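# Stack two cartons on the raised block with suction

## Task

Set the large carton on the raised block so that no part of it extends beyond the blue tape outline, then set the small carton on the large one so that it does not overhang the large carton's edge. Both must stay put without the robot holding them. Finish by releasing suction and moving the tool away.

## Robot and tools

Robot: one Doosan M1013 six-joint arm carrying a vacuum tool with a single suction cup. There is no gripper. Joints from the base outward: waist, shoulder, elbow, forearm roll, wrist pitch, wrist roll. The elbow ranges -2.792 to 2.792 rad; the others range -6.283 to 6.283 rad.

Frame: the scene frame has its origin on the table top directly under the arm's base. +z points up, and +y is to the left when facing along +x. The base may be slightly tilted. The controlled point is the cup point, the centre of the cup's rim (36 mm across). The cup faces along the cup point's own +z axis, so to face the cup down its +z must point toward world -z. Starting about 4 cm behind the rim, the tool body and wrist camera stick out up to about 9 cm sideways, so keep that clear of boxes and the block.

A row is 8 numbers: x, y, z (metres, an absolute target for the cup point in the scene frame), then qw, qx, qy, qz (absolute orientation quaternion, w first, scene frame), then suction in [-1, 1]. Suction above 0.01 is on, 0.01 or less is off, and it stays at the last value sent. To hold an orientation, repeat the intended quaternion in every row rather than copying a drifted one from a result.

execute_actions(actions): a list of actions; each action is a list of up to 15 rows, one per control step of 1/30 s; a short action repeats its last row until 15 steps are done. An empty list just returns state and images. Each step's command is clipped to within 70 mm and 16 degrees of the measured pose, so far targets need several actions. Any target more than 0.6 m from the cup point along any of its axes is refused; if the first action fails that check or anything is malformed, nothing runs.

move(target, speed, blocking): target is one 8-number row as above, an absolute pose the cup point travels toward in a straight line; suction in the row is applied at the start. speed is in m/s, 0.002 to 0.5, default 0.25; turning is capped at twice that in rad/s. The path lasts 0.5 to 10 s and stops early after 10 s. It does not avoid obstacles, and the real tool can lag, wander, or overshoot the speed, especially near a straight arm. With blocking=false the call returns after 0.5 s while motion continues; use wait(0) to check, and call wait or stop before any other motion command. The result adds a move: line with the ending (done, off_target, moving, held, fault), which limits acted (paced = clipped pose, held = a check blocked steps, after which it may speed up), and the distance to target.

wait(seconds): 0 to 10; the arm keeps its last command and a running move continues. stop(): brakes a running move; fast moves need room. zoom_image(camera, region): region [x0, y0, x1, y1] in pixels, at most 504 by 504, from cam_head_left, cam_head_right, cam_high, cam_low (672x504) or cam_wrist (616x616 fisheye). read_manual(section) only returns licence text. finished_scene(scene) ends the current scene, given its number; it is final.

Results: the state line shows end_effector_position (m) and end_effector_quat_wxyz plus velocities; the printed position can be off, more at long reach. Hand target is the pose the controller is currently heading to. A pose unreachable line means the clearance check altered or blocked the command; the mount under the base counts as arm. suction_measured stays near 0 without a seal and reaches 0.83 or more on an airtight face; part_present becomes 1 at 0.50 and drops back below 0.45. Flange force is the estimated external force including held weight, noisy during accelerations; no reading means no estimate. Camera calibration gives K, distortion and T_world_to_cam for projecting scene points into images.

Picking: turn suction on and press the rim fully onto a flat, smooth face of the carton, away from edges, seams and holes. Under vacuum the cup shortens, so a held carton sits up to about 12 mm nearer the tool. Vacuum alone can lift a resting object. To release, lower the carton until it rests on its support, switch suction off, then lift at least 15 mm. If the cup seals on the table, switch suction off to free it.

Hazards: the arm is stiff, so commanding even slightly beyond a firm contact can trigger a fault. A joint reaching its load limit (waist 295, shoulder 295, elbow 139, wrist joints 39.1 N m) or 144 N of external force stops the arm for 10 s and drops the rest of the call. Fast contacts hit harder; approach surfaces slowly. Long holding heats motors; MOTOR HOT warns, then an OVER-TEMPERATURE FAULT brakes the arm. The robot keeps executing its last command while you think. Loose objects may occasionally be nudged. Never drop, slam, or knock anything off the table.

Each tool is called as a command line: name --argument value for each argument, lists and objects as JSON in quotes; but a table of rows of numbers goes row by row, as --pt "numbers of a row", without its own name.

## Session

execute_actions --actions '[]'

Scene clock: 0.00 s.
end_effector_position=(+0.6485, -0.0344, +0.3934) suction_measured=0.00 part_present=0 end_effector_quat_wxyz=(+0.000, +0.026, +1.000, +0.001) end_effector_velocity=(+0.000, +0.000, +0.000) end_effector_angular_velocity=(+0.000, -0.000, +0.000)
Joint positions: [-0.053  0.166  1.622  0.     1.354 -0.052]
Joint velocities: [ 0.  0. -0.  0.  0. -0.]
Flange force (N, the push that the arm receives, along the end effector's own x y z axes): no reading
Hand target: +0.649, -0.034, +0.393; +0.000, +0.026, +1.000, +0.001
camera_calibration (this result's frames):
cam_wrist: T_world_to_cam=[[-0.0214627, -0.999478, -0.0241328, -0.00433931], [-0.900447, 0.00883587, 0.434875, 0.438504], [-0.434435, 0.0310639, -0.900167, 0.718631], [0, 0, 0, 1]] pos_world=[0.706955, -0.0305351, 0.456089]

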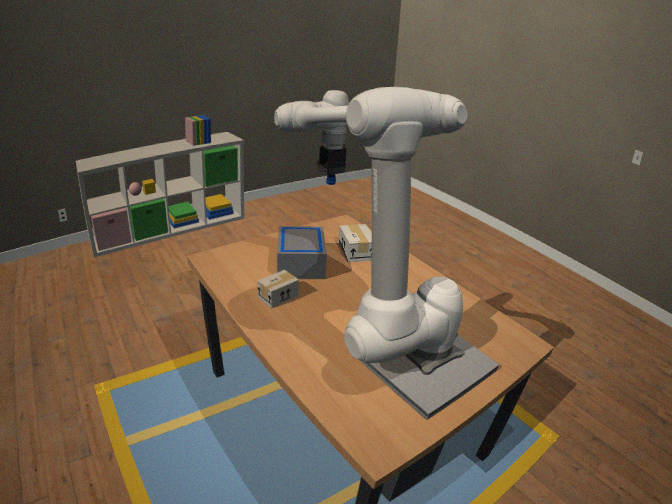

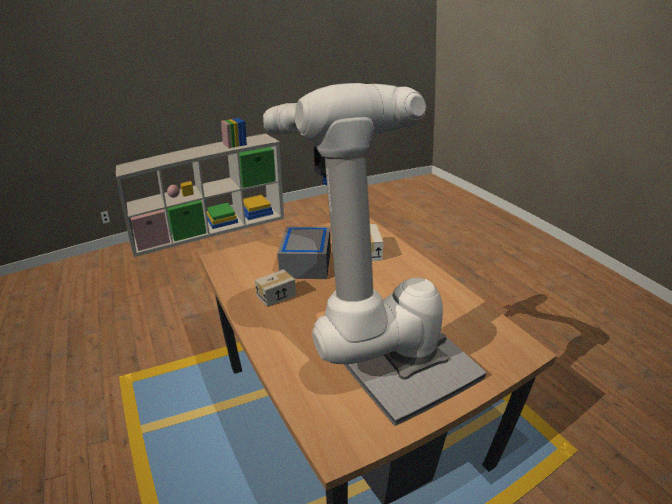

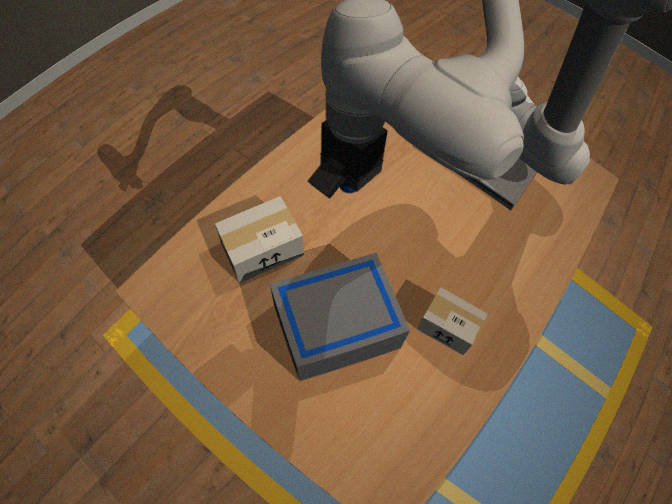

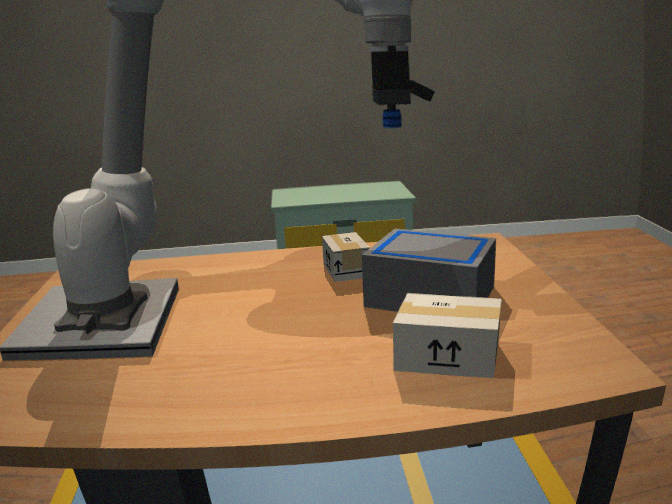

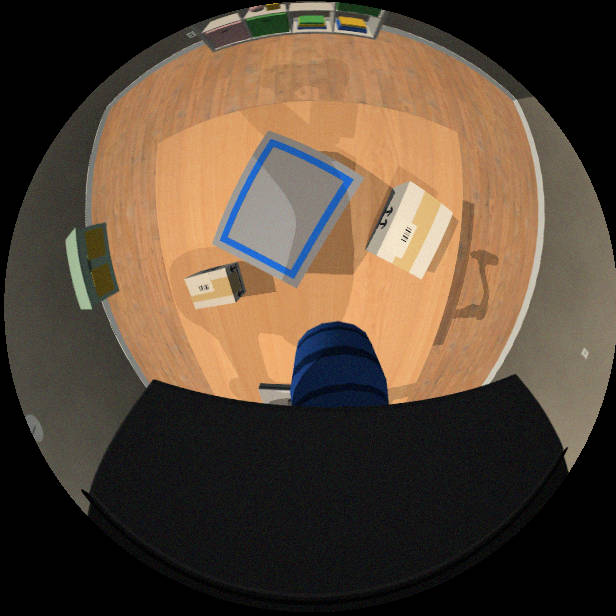

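zoom_image --camera "cam_wrist" --region '[160, 110, 480, 330]'

zoom_image --camera "cam_high" --region '[200, 180, 500, 390]'

zoom_image --camera "cam_low" --region '[300, 210, 520, 390]'

Region (160, 110, 480, 330) of cam_wrist's 616x616 image, scaled by 1.575, with more detail than that image has; it fills the top 346 rows of this view, and the rest is white.

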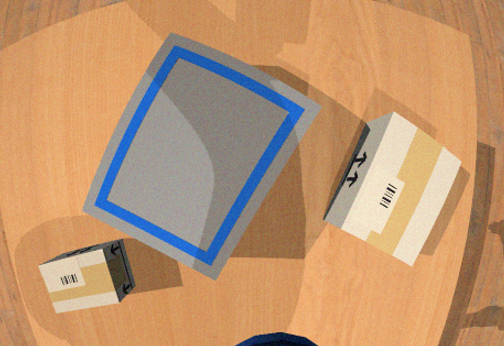

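Region (200, 180, 500, 390) of cam_high's 672x504 image, scaled by 1.680, with more detail than that image has; it fills the top 353 rows of this view, and the rest is white.

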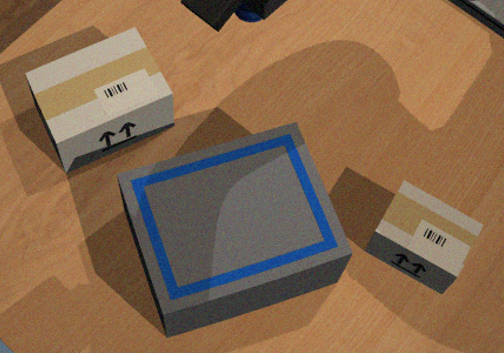

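Region (300, 210, 520, 390) of cam_low's 672x504 image, scaled by 2.291, with more detail than that image has; it fills the top 412 rows of this view, and the rest is white.

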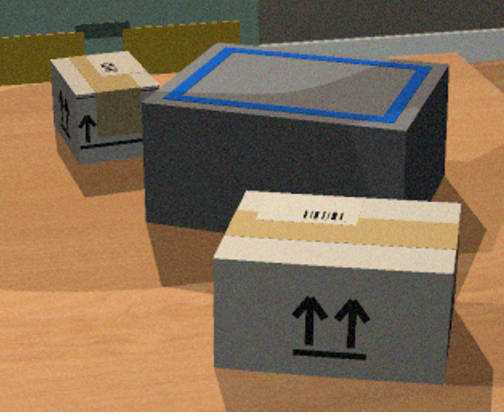

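zoom_image --camera "cam_wrist" --region '[355, 170, 475, 290]'

zoom_image --camera "cam_wrist" --region '[200, 120, 380, 300]'

zoom_image --camera "cam_wrist" --region '[170, 245, 260, 325]'

Region (355, 170, 475, 290) of cam_wrist's 616x616 image, scaled by 4.200, with more detail than that image has.

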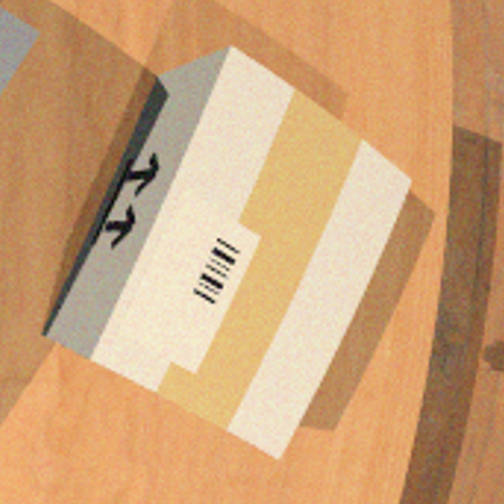

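Region (200, 120, 380, 300) of cam_wrist's 616x616 image, scaled by 2.800, with more detail than that image has.

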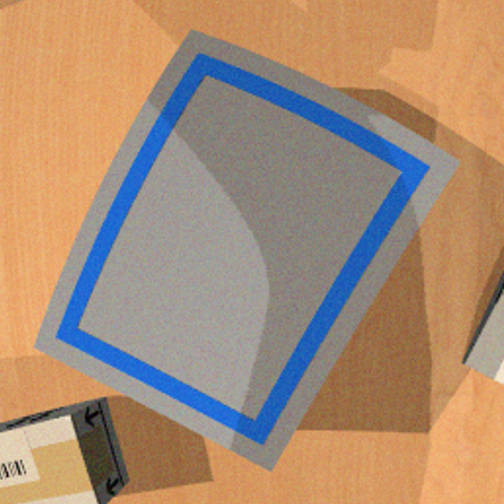

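Region (170, 245, 260, 325) of cam_wrist's 616x616 image, scaled by 5.600, with more detail than that image has.

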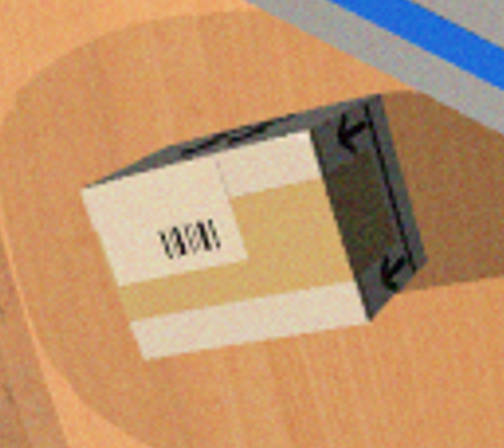

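zoom_image --camera "cam_low" --region '[385, 280, 515, 390]'

zoom_image --camera "cam_low" --region '[310, 220, 410, 320]'

zoom_image --camera "cam_high" --region '[205, 185, 315, 290]'

zoom_image --camera "cam_high" --region '[260, 245, 420, 390]'

zoom_image --camera "cam_high" --region '[410, 280, 500, 365]'

Region (385, 280, 515, 390) of cam_low's 672x504 image, scaled by 3.877, with more detail than that image has; it fills the top 426 rows of this view, and the rest is white.

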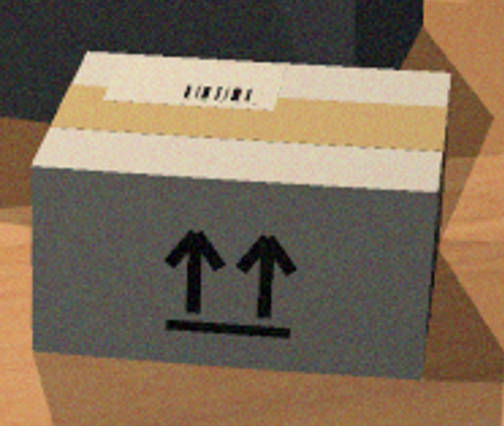

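Region (310, 220, 410, 320) of cam_low's 672x504 image, scaled by 5.040, with more detail than that image has.

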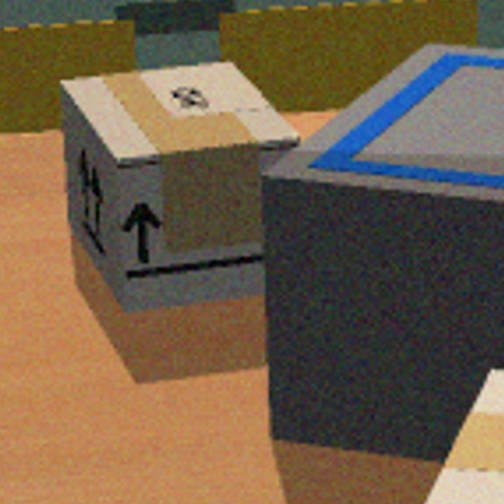

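Region (205, 185, 315, 290) of cam_high's 672x504 image, scaled by 4.582, with more detail than that image has; it fills the top 481 rows of this view, and the rest is white.

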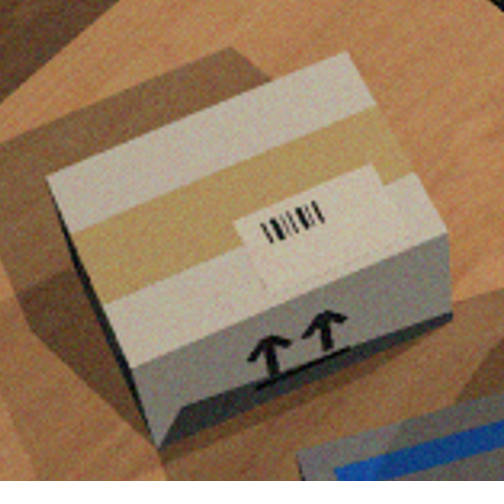

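Region (260, 245, 420, 390) of cam_high's 672x504 image, scaled by 3.150, with more detail than that image has; it fills the top 457 rows of this view, and the rest is white.

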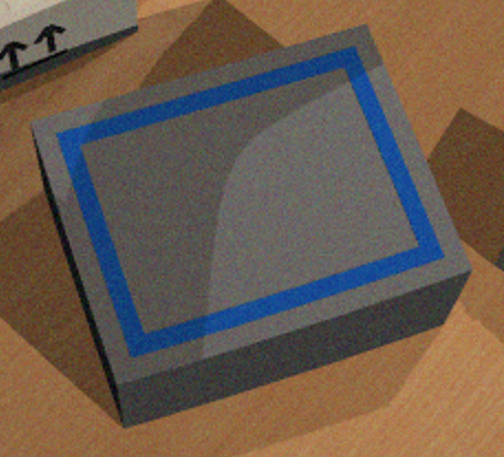

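Region (410, 280, 500, 365) of cam_high's 672x504 image, scaled by 5.600, with more detail than that image has.

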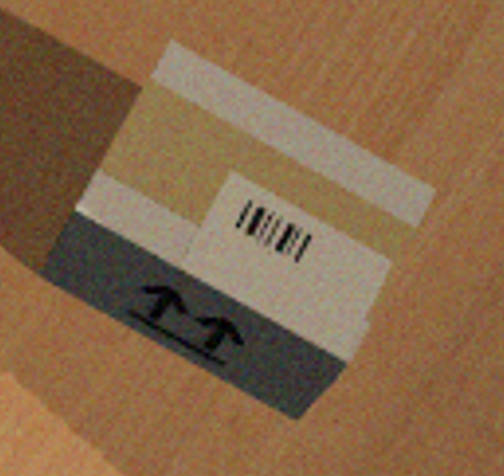

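move --target '[0.705, -0.251, 0.114, 0, -0.21644, 0.9763, 0, -1]' --speed 0.35

Scene clock: 121.43 s.
end_effector_position=(+0.7051, -0.2508, +0.1143) suction_measured=0.00 part_present=0 end_effector_quat_wxyz=(+0.000, -0.216, +0.976, -0.000) end_effector_velocity=(+0.000, -0.001, -0.001) end_effector_angular_velocity=(+0.001, +0.001, +0.000)
Joint positions: [-0.335  0.5    1.706 -0.003  0.935 -0.822]
Joint velocities: [-0.001  0.002 -0.001  0.001 -0.    -0.001]
Flange force (N, the push that the arm receives, along the end effector's own x y z axes): [7.6 5.0 -4.6]
Hand target: +0.705, -0.251, +0.114; -0.000, -0.216, +0.976, -0.000
Off the commanded pose: 0.000 m, 0 deg.
move: done
camera_calibration (this result's frames):
cam_wrist: T_world_to_cam=[[0.450523, -0.892505, -0.0215402, -0.532425], [-0.799533, -0.414092, 0.435057, 0.435414], [-0.39721, -0.178781, -0.900145, 0.419851], [0, 0, 0, 1]] pos_world=[0.754766, -0.219829, 0.177028]

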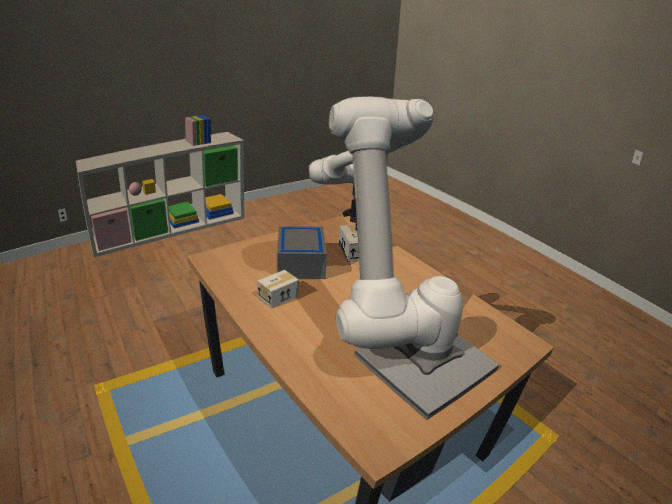

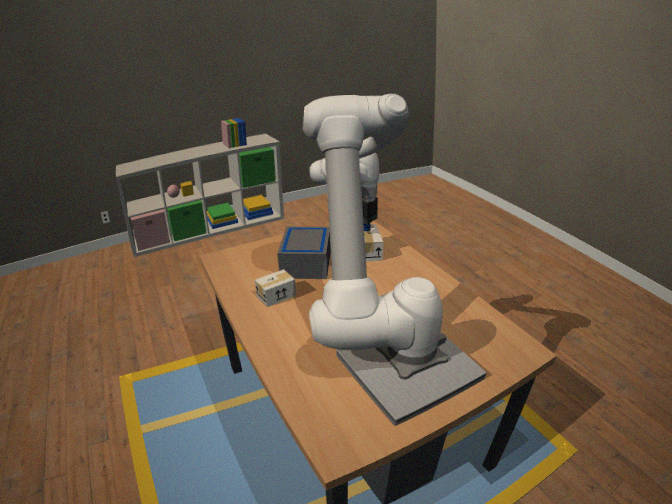

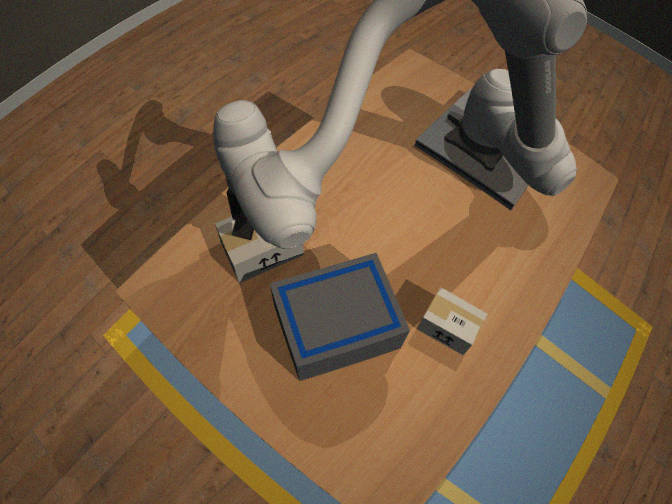

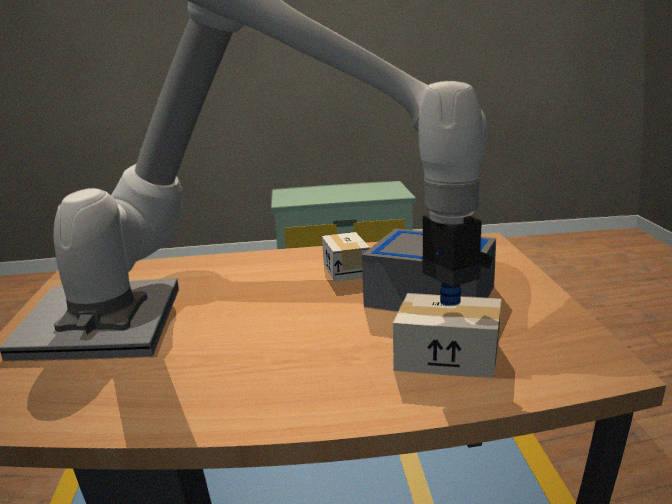

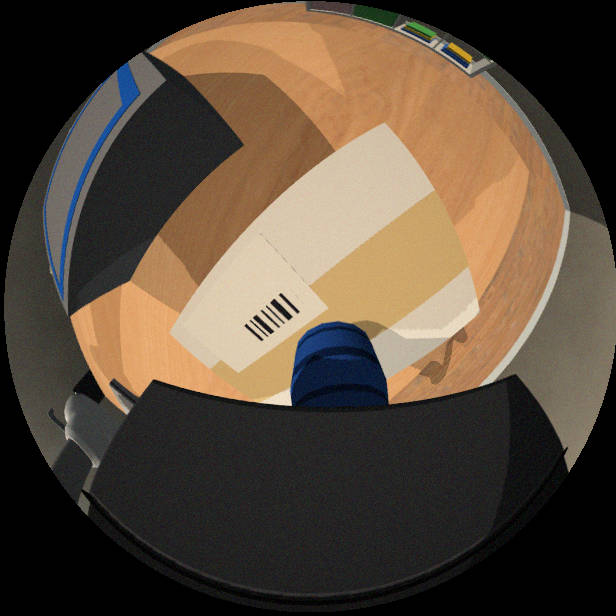

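zoom_image --camera "cam_wrist" --region '[340, 100, 500, 340]'

zoom_image --camera "cam_wrist" --region '[150, 250, 310, 410]'

zoom_image --camera "cam_low" --region '[385, 260, 515, 390]'

Region (340, 100, 500, 340) of cam_wrist's 616x616 image, scaled by 2.100, with more detail than that image has.

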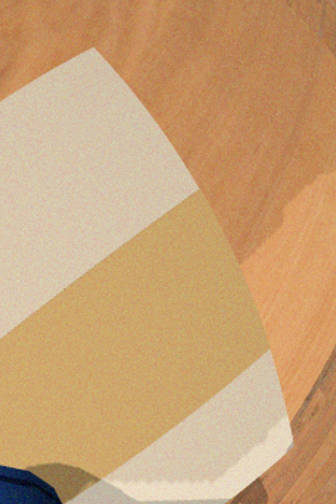

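Region (150, 250, 310, 410) of cam_wrist's 616x616 image, scaled by 3.150, with more detail than that image has.

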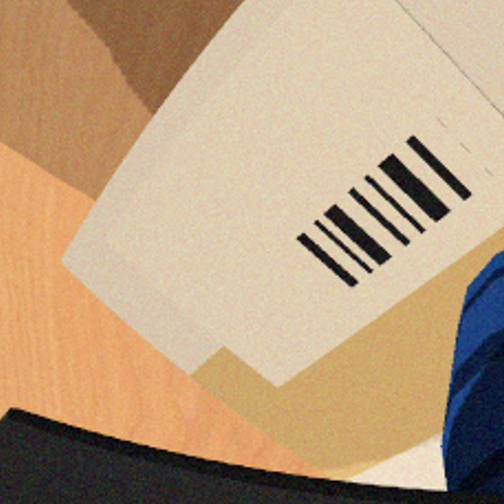

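Region (385, 260, 515, 390) of cam_low's 672x504 image, scaled by 3.877, with more detail than that image has.

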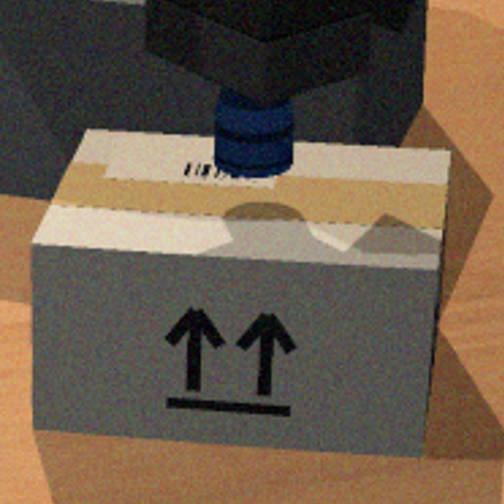

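move --target '[0.706, -0.248, 0.091, 0, -0.21644, 0.9763, 0, 1]' --speed 0.04

Scene clock: 166.17 s.
end_effector_position=(+0.7060, -0.2480, +0.0910) suction_measured=0.98 part_present=1 end_effector_quat_wxyz=(-0.000, -0.216, +0.976, +0.000) end_effector_velocity=(+0.000, +0.000, -0.001) end_effector_angular_velocity=(-0.000, -0.000, +0.000)
Joint positions: [-0.331  0.523  1.719 -0.003  0.898 -0.818]
Joint velocities: [ 0.     0.002 -0.    -0.    -0.002 -0.   ]
Flange force (N, the push that the arm receives, along the end effector's own x y z axes): [5.0 4.5 5.5]
Hand target: +0.706, -0.248, +0.091; -0.000, -0.216, +0.976, -0.000
Off the commanded pose: 0.000 m, 0 deg.
move: done
camera_calibration (this result's frames):
cam_wrist: T_world_to_cam=[[0.450519, -0.892501, -0.0217622, -0.53082], [-0.799467, -0.414167, 0.435108, 0.447414], [-0.397348, -0.178627, -0.900115, 0.399861], [0, 0, 0, 1]] pos_world=[0.755721, -0.217028, 0.153695]

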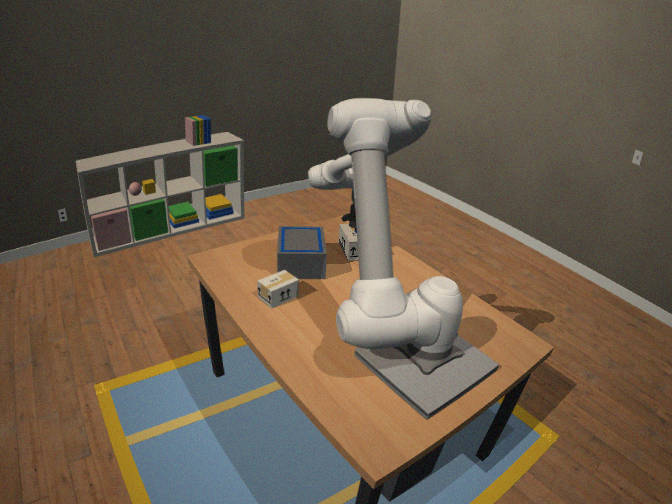

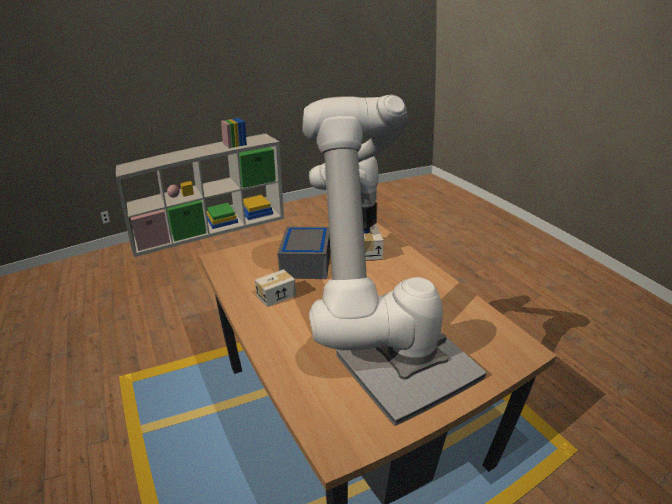

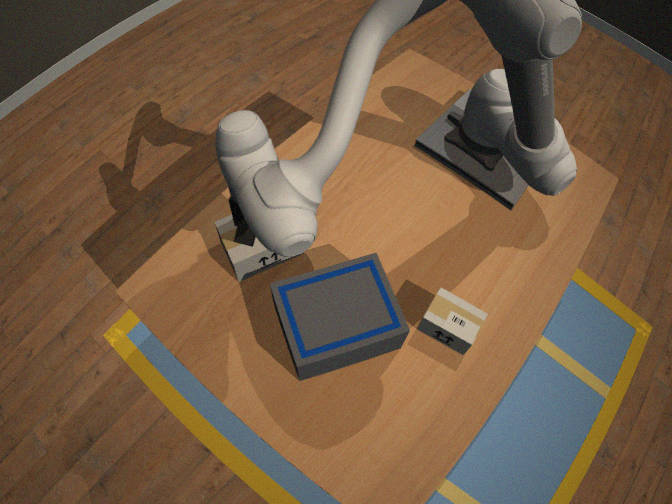

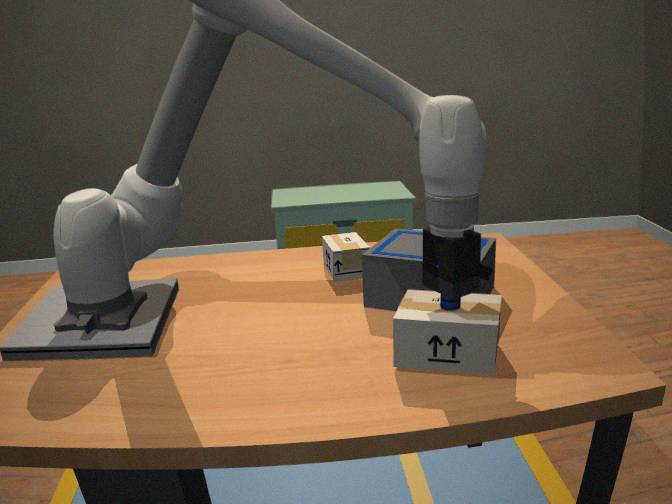

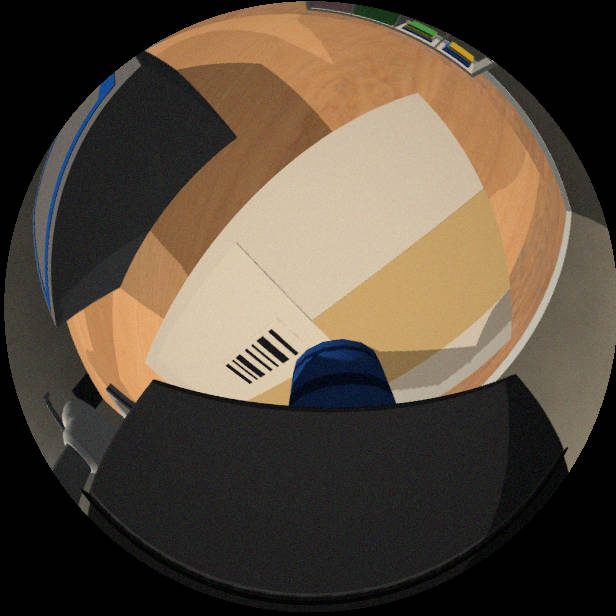

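move --target '[0.715, -0.179, 0.228, 0, -0.19081, 0.98163, 0, 1]' --speed 0.3

move --target '[0.742, 0.033, 0.211, 0, -0.14392, 0.98959, 0, 1]' --speed 0.3

Scene clock: 183.60 s.
end_effector_position=(+0.7150, -0.1791, +0.2278) suction_measured=1.00 part_present=1 end_effector_quat_wxyz=(-0.000, -0.191, +0.982, +0.000) end_effector_velocity=(-0.000, -0.001, -0.000) end_effector_angular_velocity=(+0.001, +0.001, -0.001)
Joint positions: [-0.239  0.389  1.641 -0.002  1.111 -0.674]
Joint velocities: [-0.002  0.001 -0.001  0.001  0.002 -0.001]
Flange force (N, the push that the arm receives, along the end effector's own x y z axes): [6.6 4.3 7.8]
Hand target: +0.715, -0.179, +0.228; +0.000, -0.191, +0.982, +0.000
Off the commanded pose: 0.000 m, 0 deg.
move: done
camera_calibration (this result's frames):
cam_wrist: T_world_to_cam=[[0.403173, -0.914862, -0.0218702, -0.44048], [-0.82003, -0.371783, 0.435119, 0.445883], [-0.406205, -0.157494, -0.900107, 0.549013], [0, 0, 0, 1]] pos_world=[0.766239, -0.15074, 0.290525]

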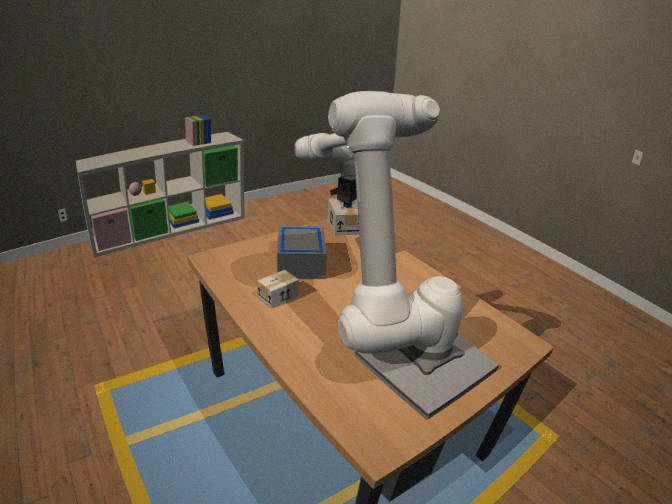

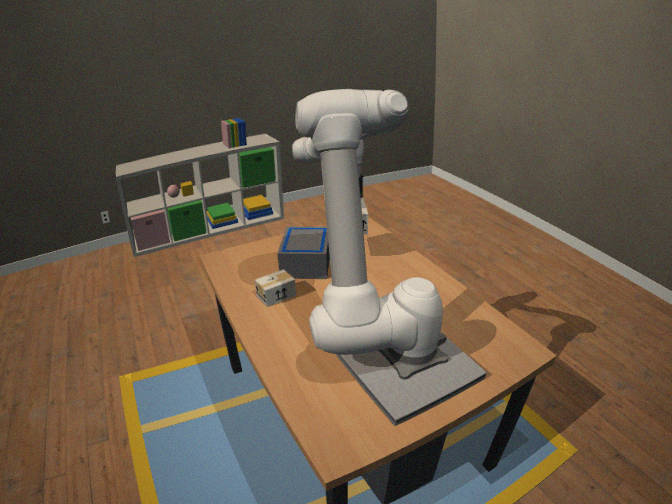

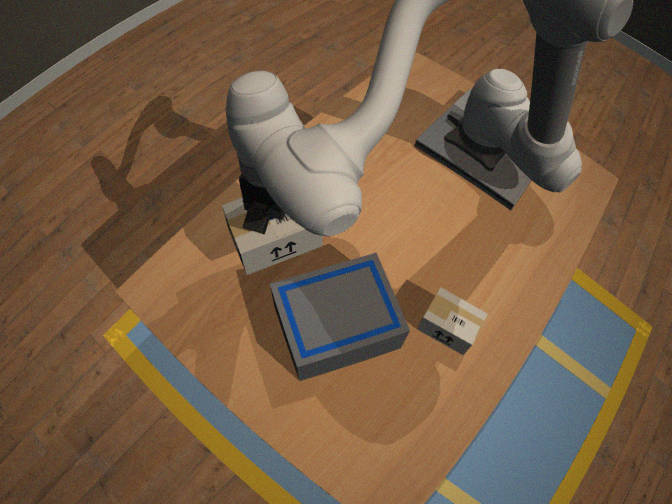

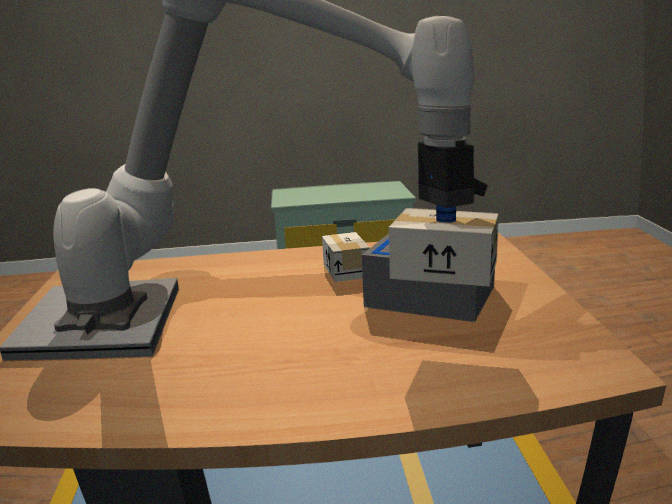

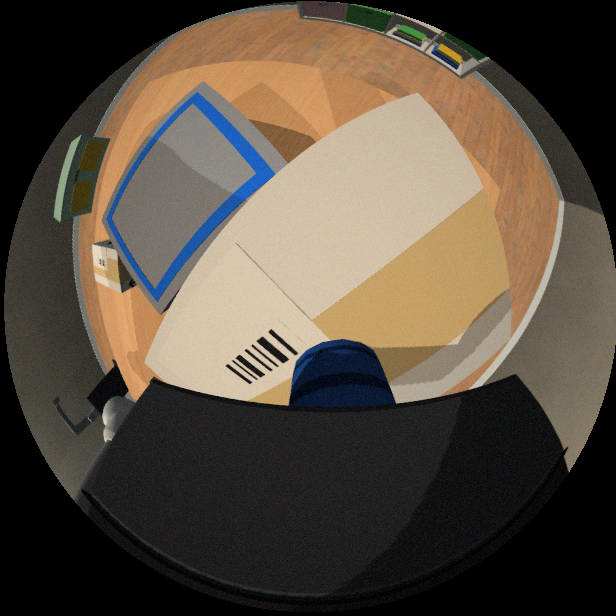

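Scene clock: 184.73 s.
end_effector_position=(+0.7421, +0.0328, +0.2110) suction_measured=1.00 part_present=1 end_effector_quat_wxyz=(+0.000, -0.144, +0.990, +0.000) end_effector_velocity=(-0.000, +0.001, +0.000) end_effector_angular_velocity=(+0.001, +0.002, +0.000)
Joint positions: [ 0.051  0.41   1.645 -0.002  1.087 -0.289]
Joint velocities: [ 0.001  0.    -0.001  0.001  0.002  0.   ]
Flange force (N, the push that the arm receives, along the end effector's own x y z axes): [4.9 -2.0 9.8]
Hand target: +0.742, +0.033, +0.211; -0.000, -0.144, +0.990, +0.000
Off the commanded pose: 0.000 m, 0 deg.
move: done
camera_calibration (this result's frames):
cam_wrist: T_world_to_cam=[[0.314409, -0.949039, -0.0217259, -0.191027], [-0.851801, -0.292149, 0.434839, 0.575199], [-0.419026, -0.118211, -0.900246, 0.586518], [0, 0, 0, 1]] pos_world=[0.795782, 0.0560845, 0.273742]

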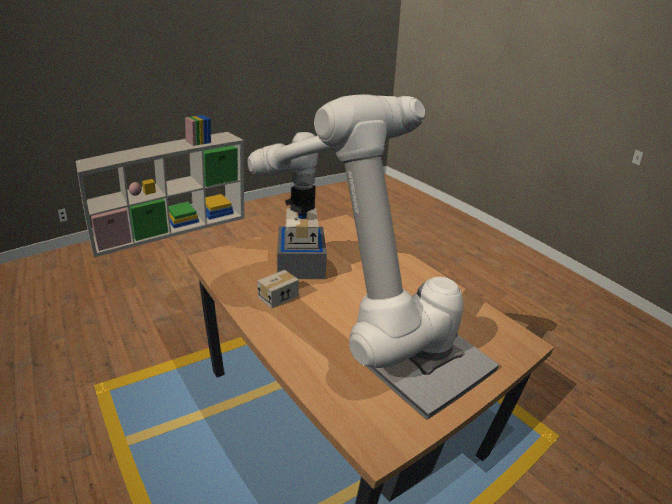

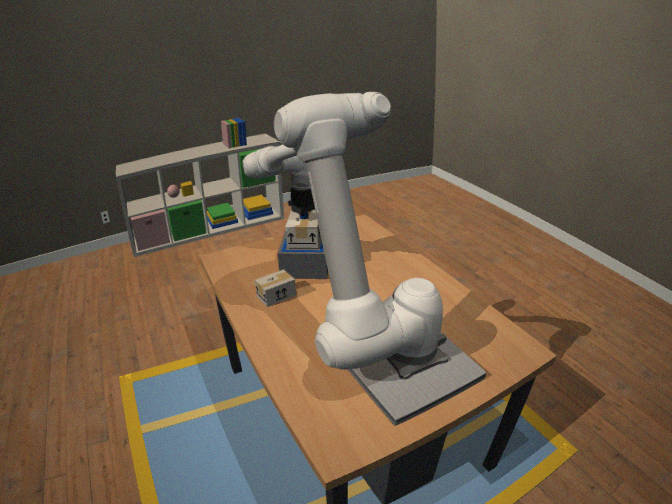

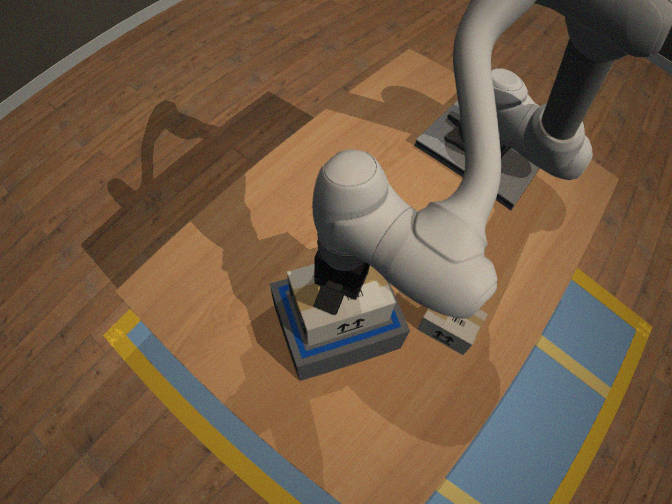

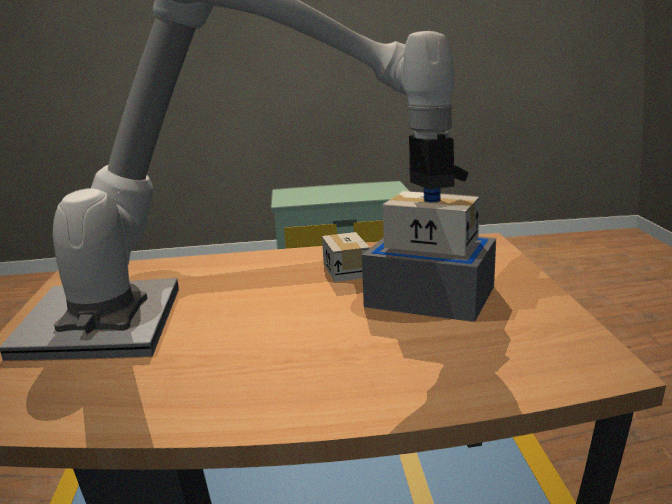

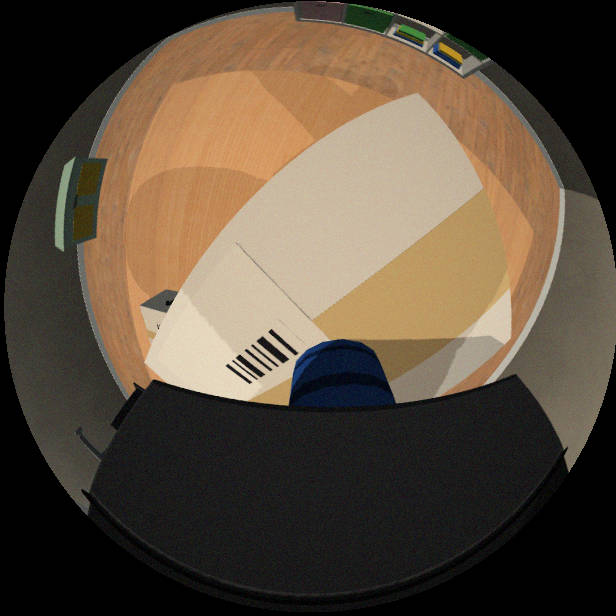

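zoom_image --camera "cam_low" --region '[350, 170, 510, 330]'

zoom_image --camera "cam_high" --region '[260, 245, 420, 390]'

zoom_image --camera "cam_head_left" --region '[260, 190, 350, 290]'

zoom_image --camera "cam_head_right" --region '[260, 190, 350, 290]'

Region (350, 170, 510, 330) of cam_low's 672x504 image, scaled by 3.150, with more detail than that image has.

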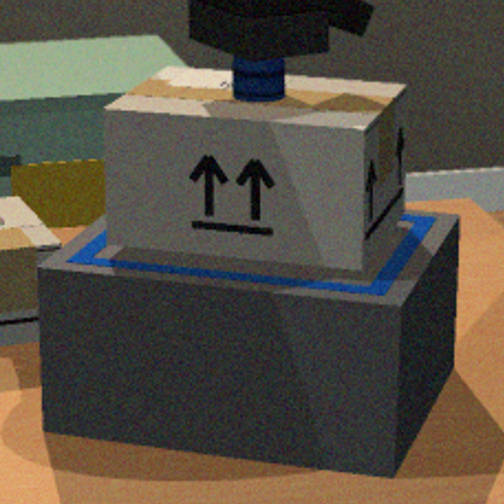

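Region (260, 245, 420, 390) of cam_high's 672x504 image, scaled by 3.150, with more detail than that image has; it fills the top 457 rows of this view, and the rest is white.

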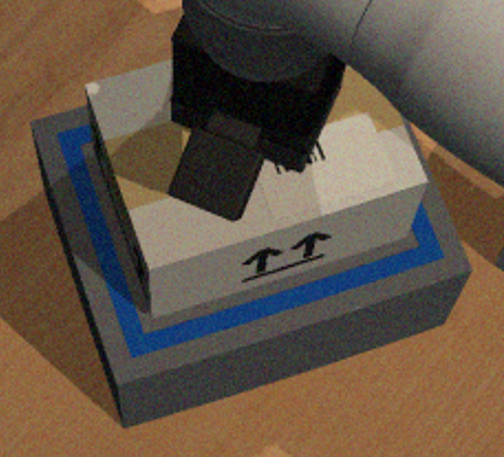

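Region (260, 190, 350, 290) of cam_head_left's 672x504 image, scaled by 5.040, with more detail than that image has; it fills the left 454 columns of this view, and the rest is white.

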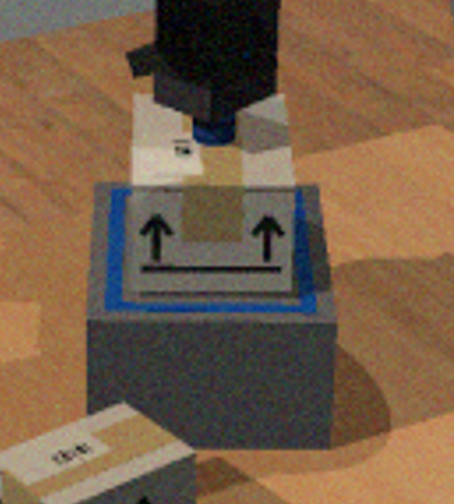

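Region (260, 190, 350, 290) of cam_head_right's 672x504 image, scaled by 5.040, with more detail than that image has; it fills the left 454 columns of this view, and the rest is white.

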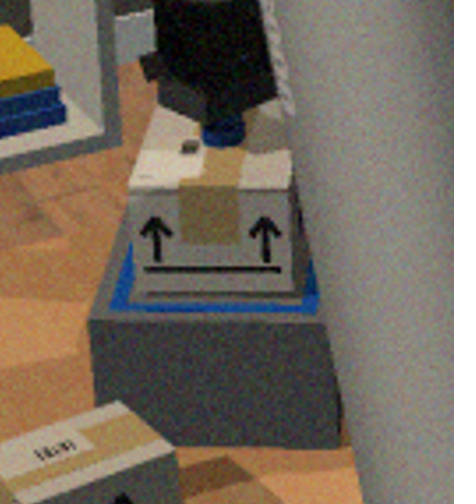

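zoom_image --camera "cam_head_left" --region '[272, 220, 332, 262]'

zoom_image --camera "cam_head_right" --region '[272, 220, 332, 262]'

zoom_image --camera "cam_low" --region '[355, 225, 505, 275]'

zoom_image --camera "cam_high" --region '[265, 270, 415, 370]'

Region (272, 220, 332, 262) of cam_head_left's 672x504 image, scaled by 8.400, with more detail than that image has; it fills the top 353 rows of this view, and the rest is white.

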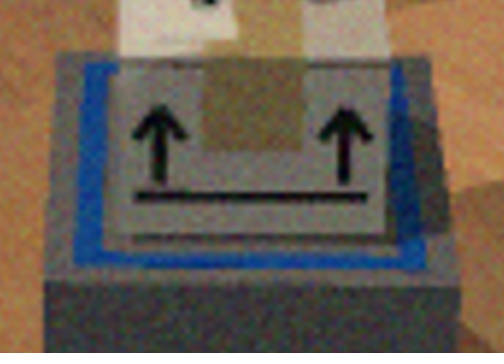

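Region (272, 220, 332, 262) of cam_head_right's 672x504 image, scaled by 8.400, with more detail than that image has; it fills the top 353 rows of this view, and the rest is white.

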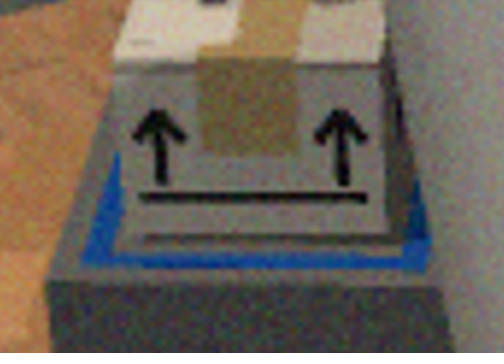

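Region (355, 225, 505, 275) of cam_low's 672x504 image, scaled by 3.360, with more detail than that image has.

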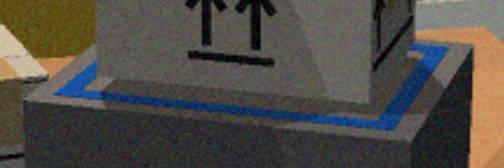

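Region (265, 270, 415, 370) of cam_high's 672x504 image, scaled by 3.360, with more detail than that image has.

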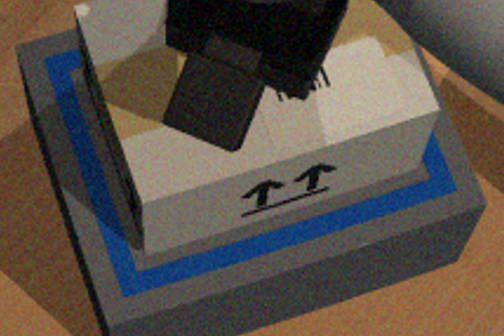

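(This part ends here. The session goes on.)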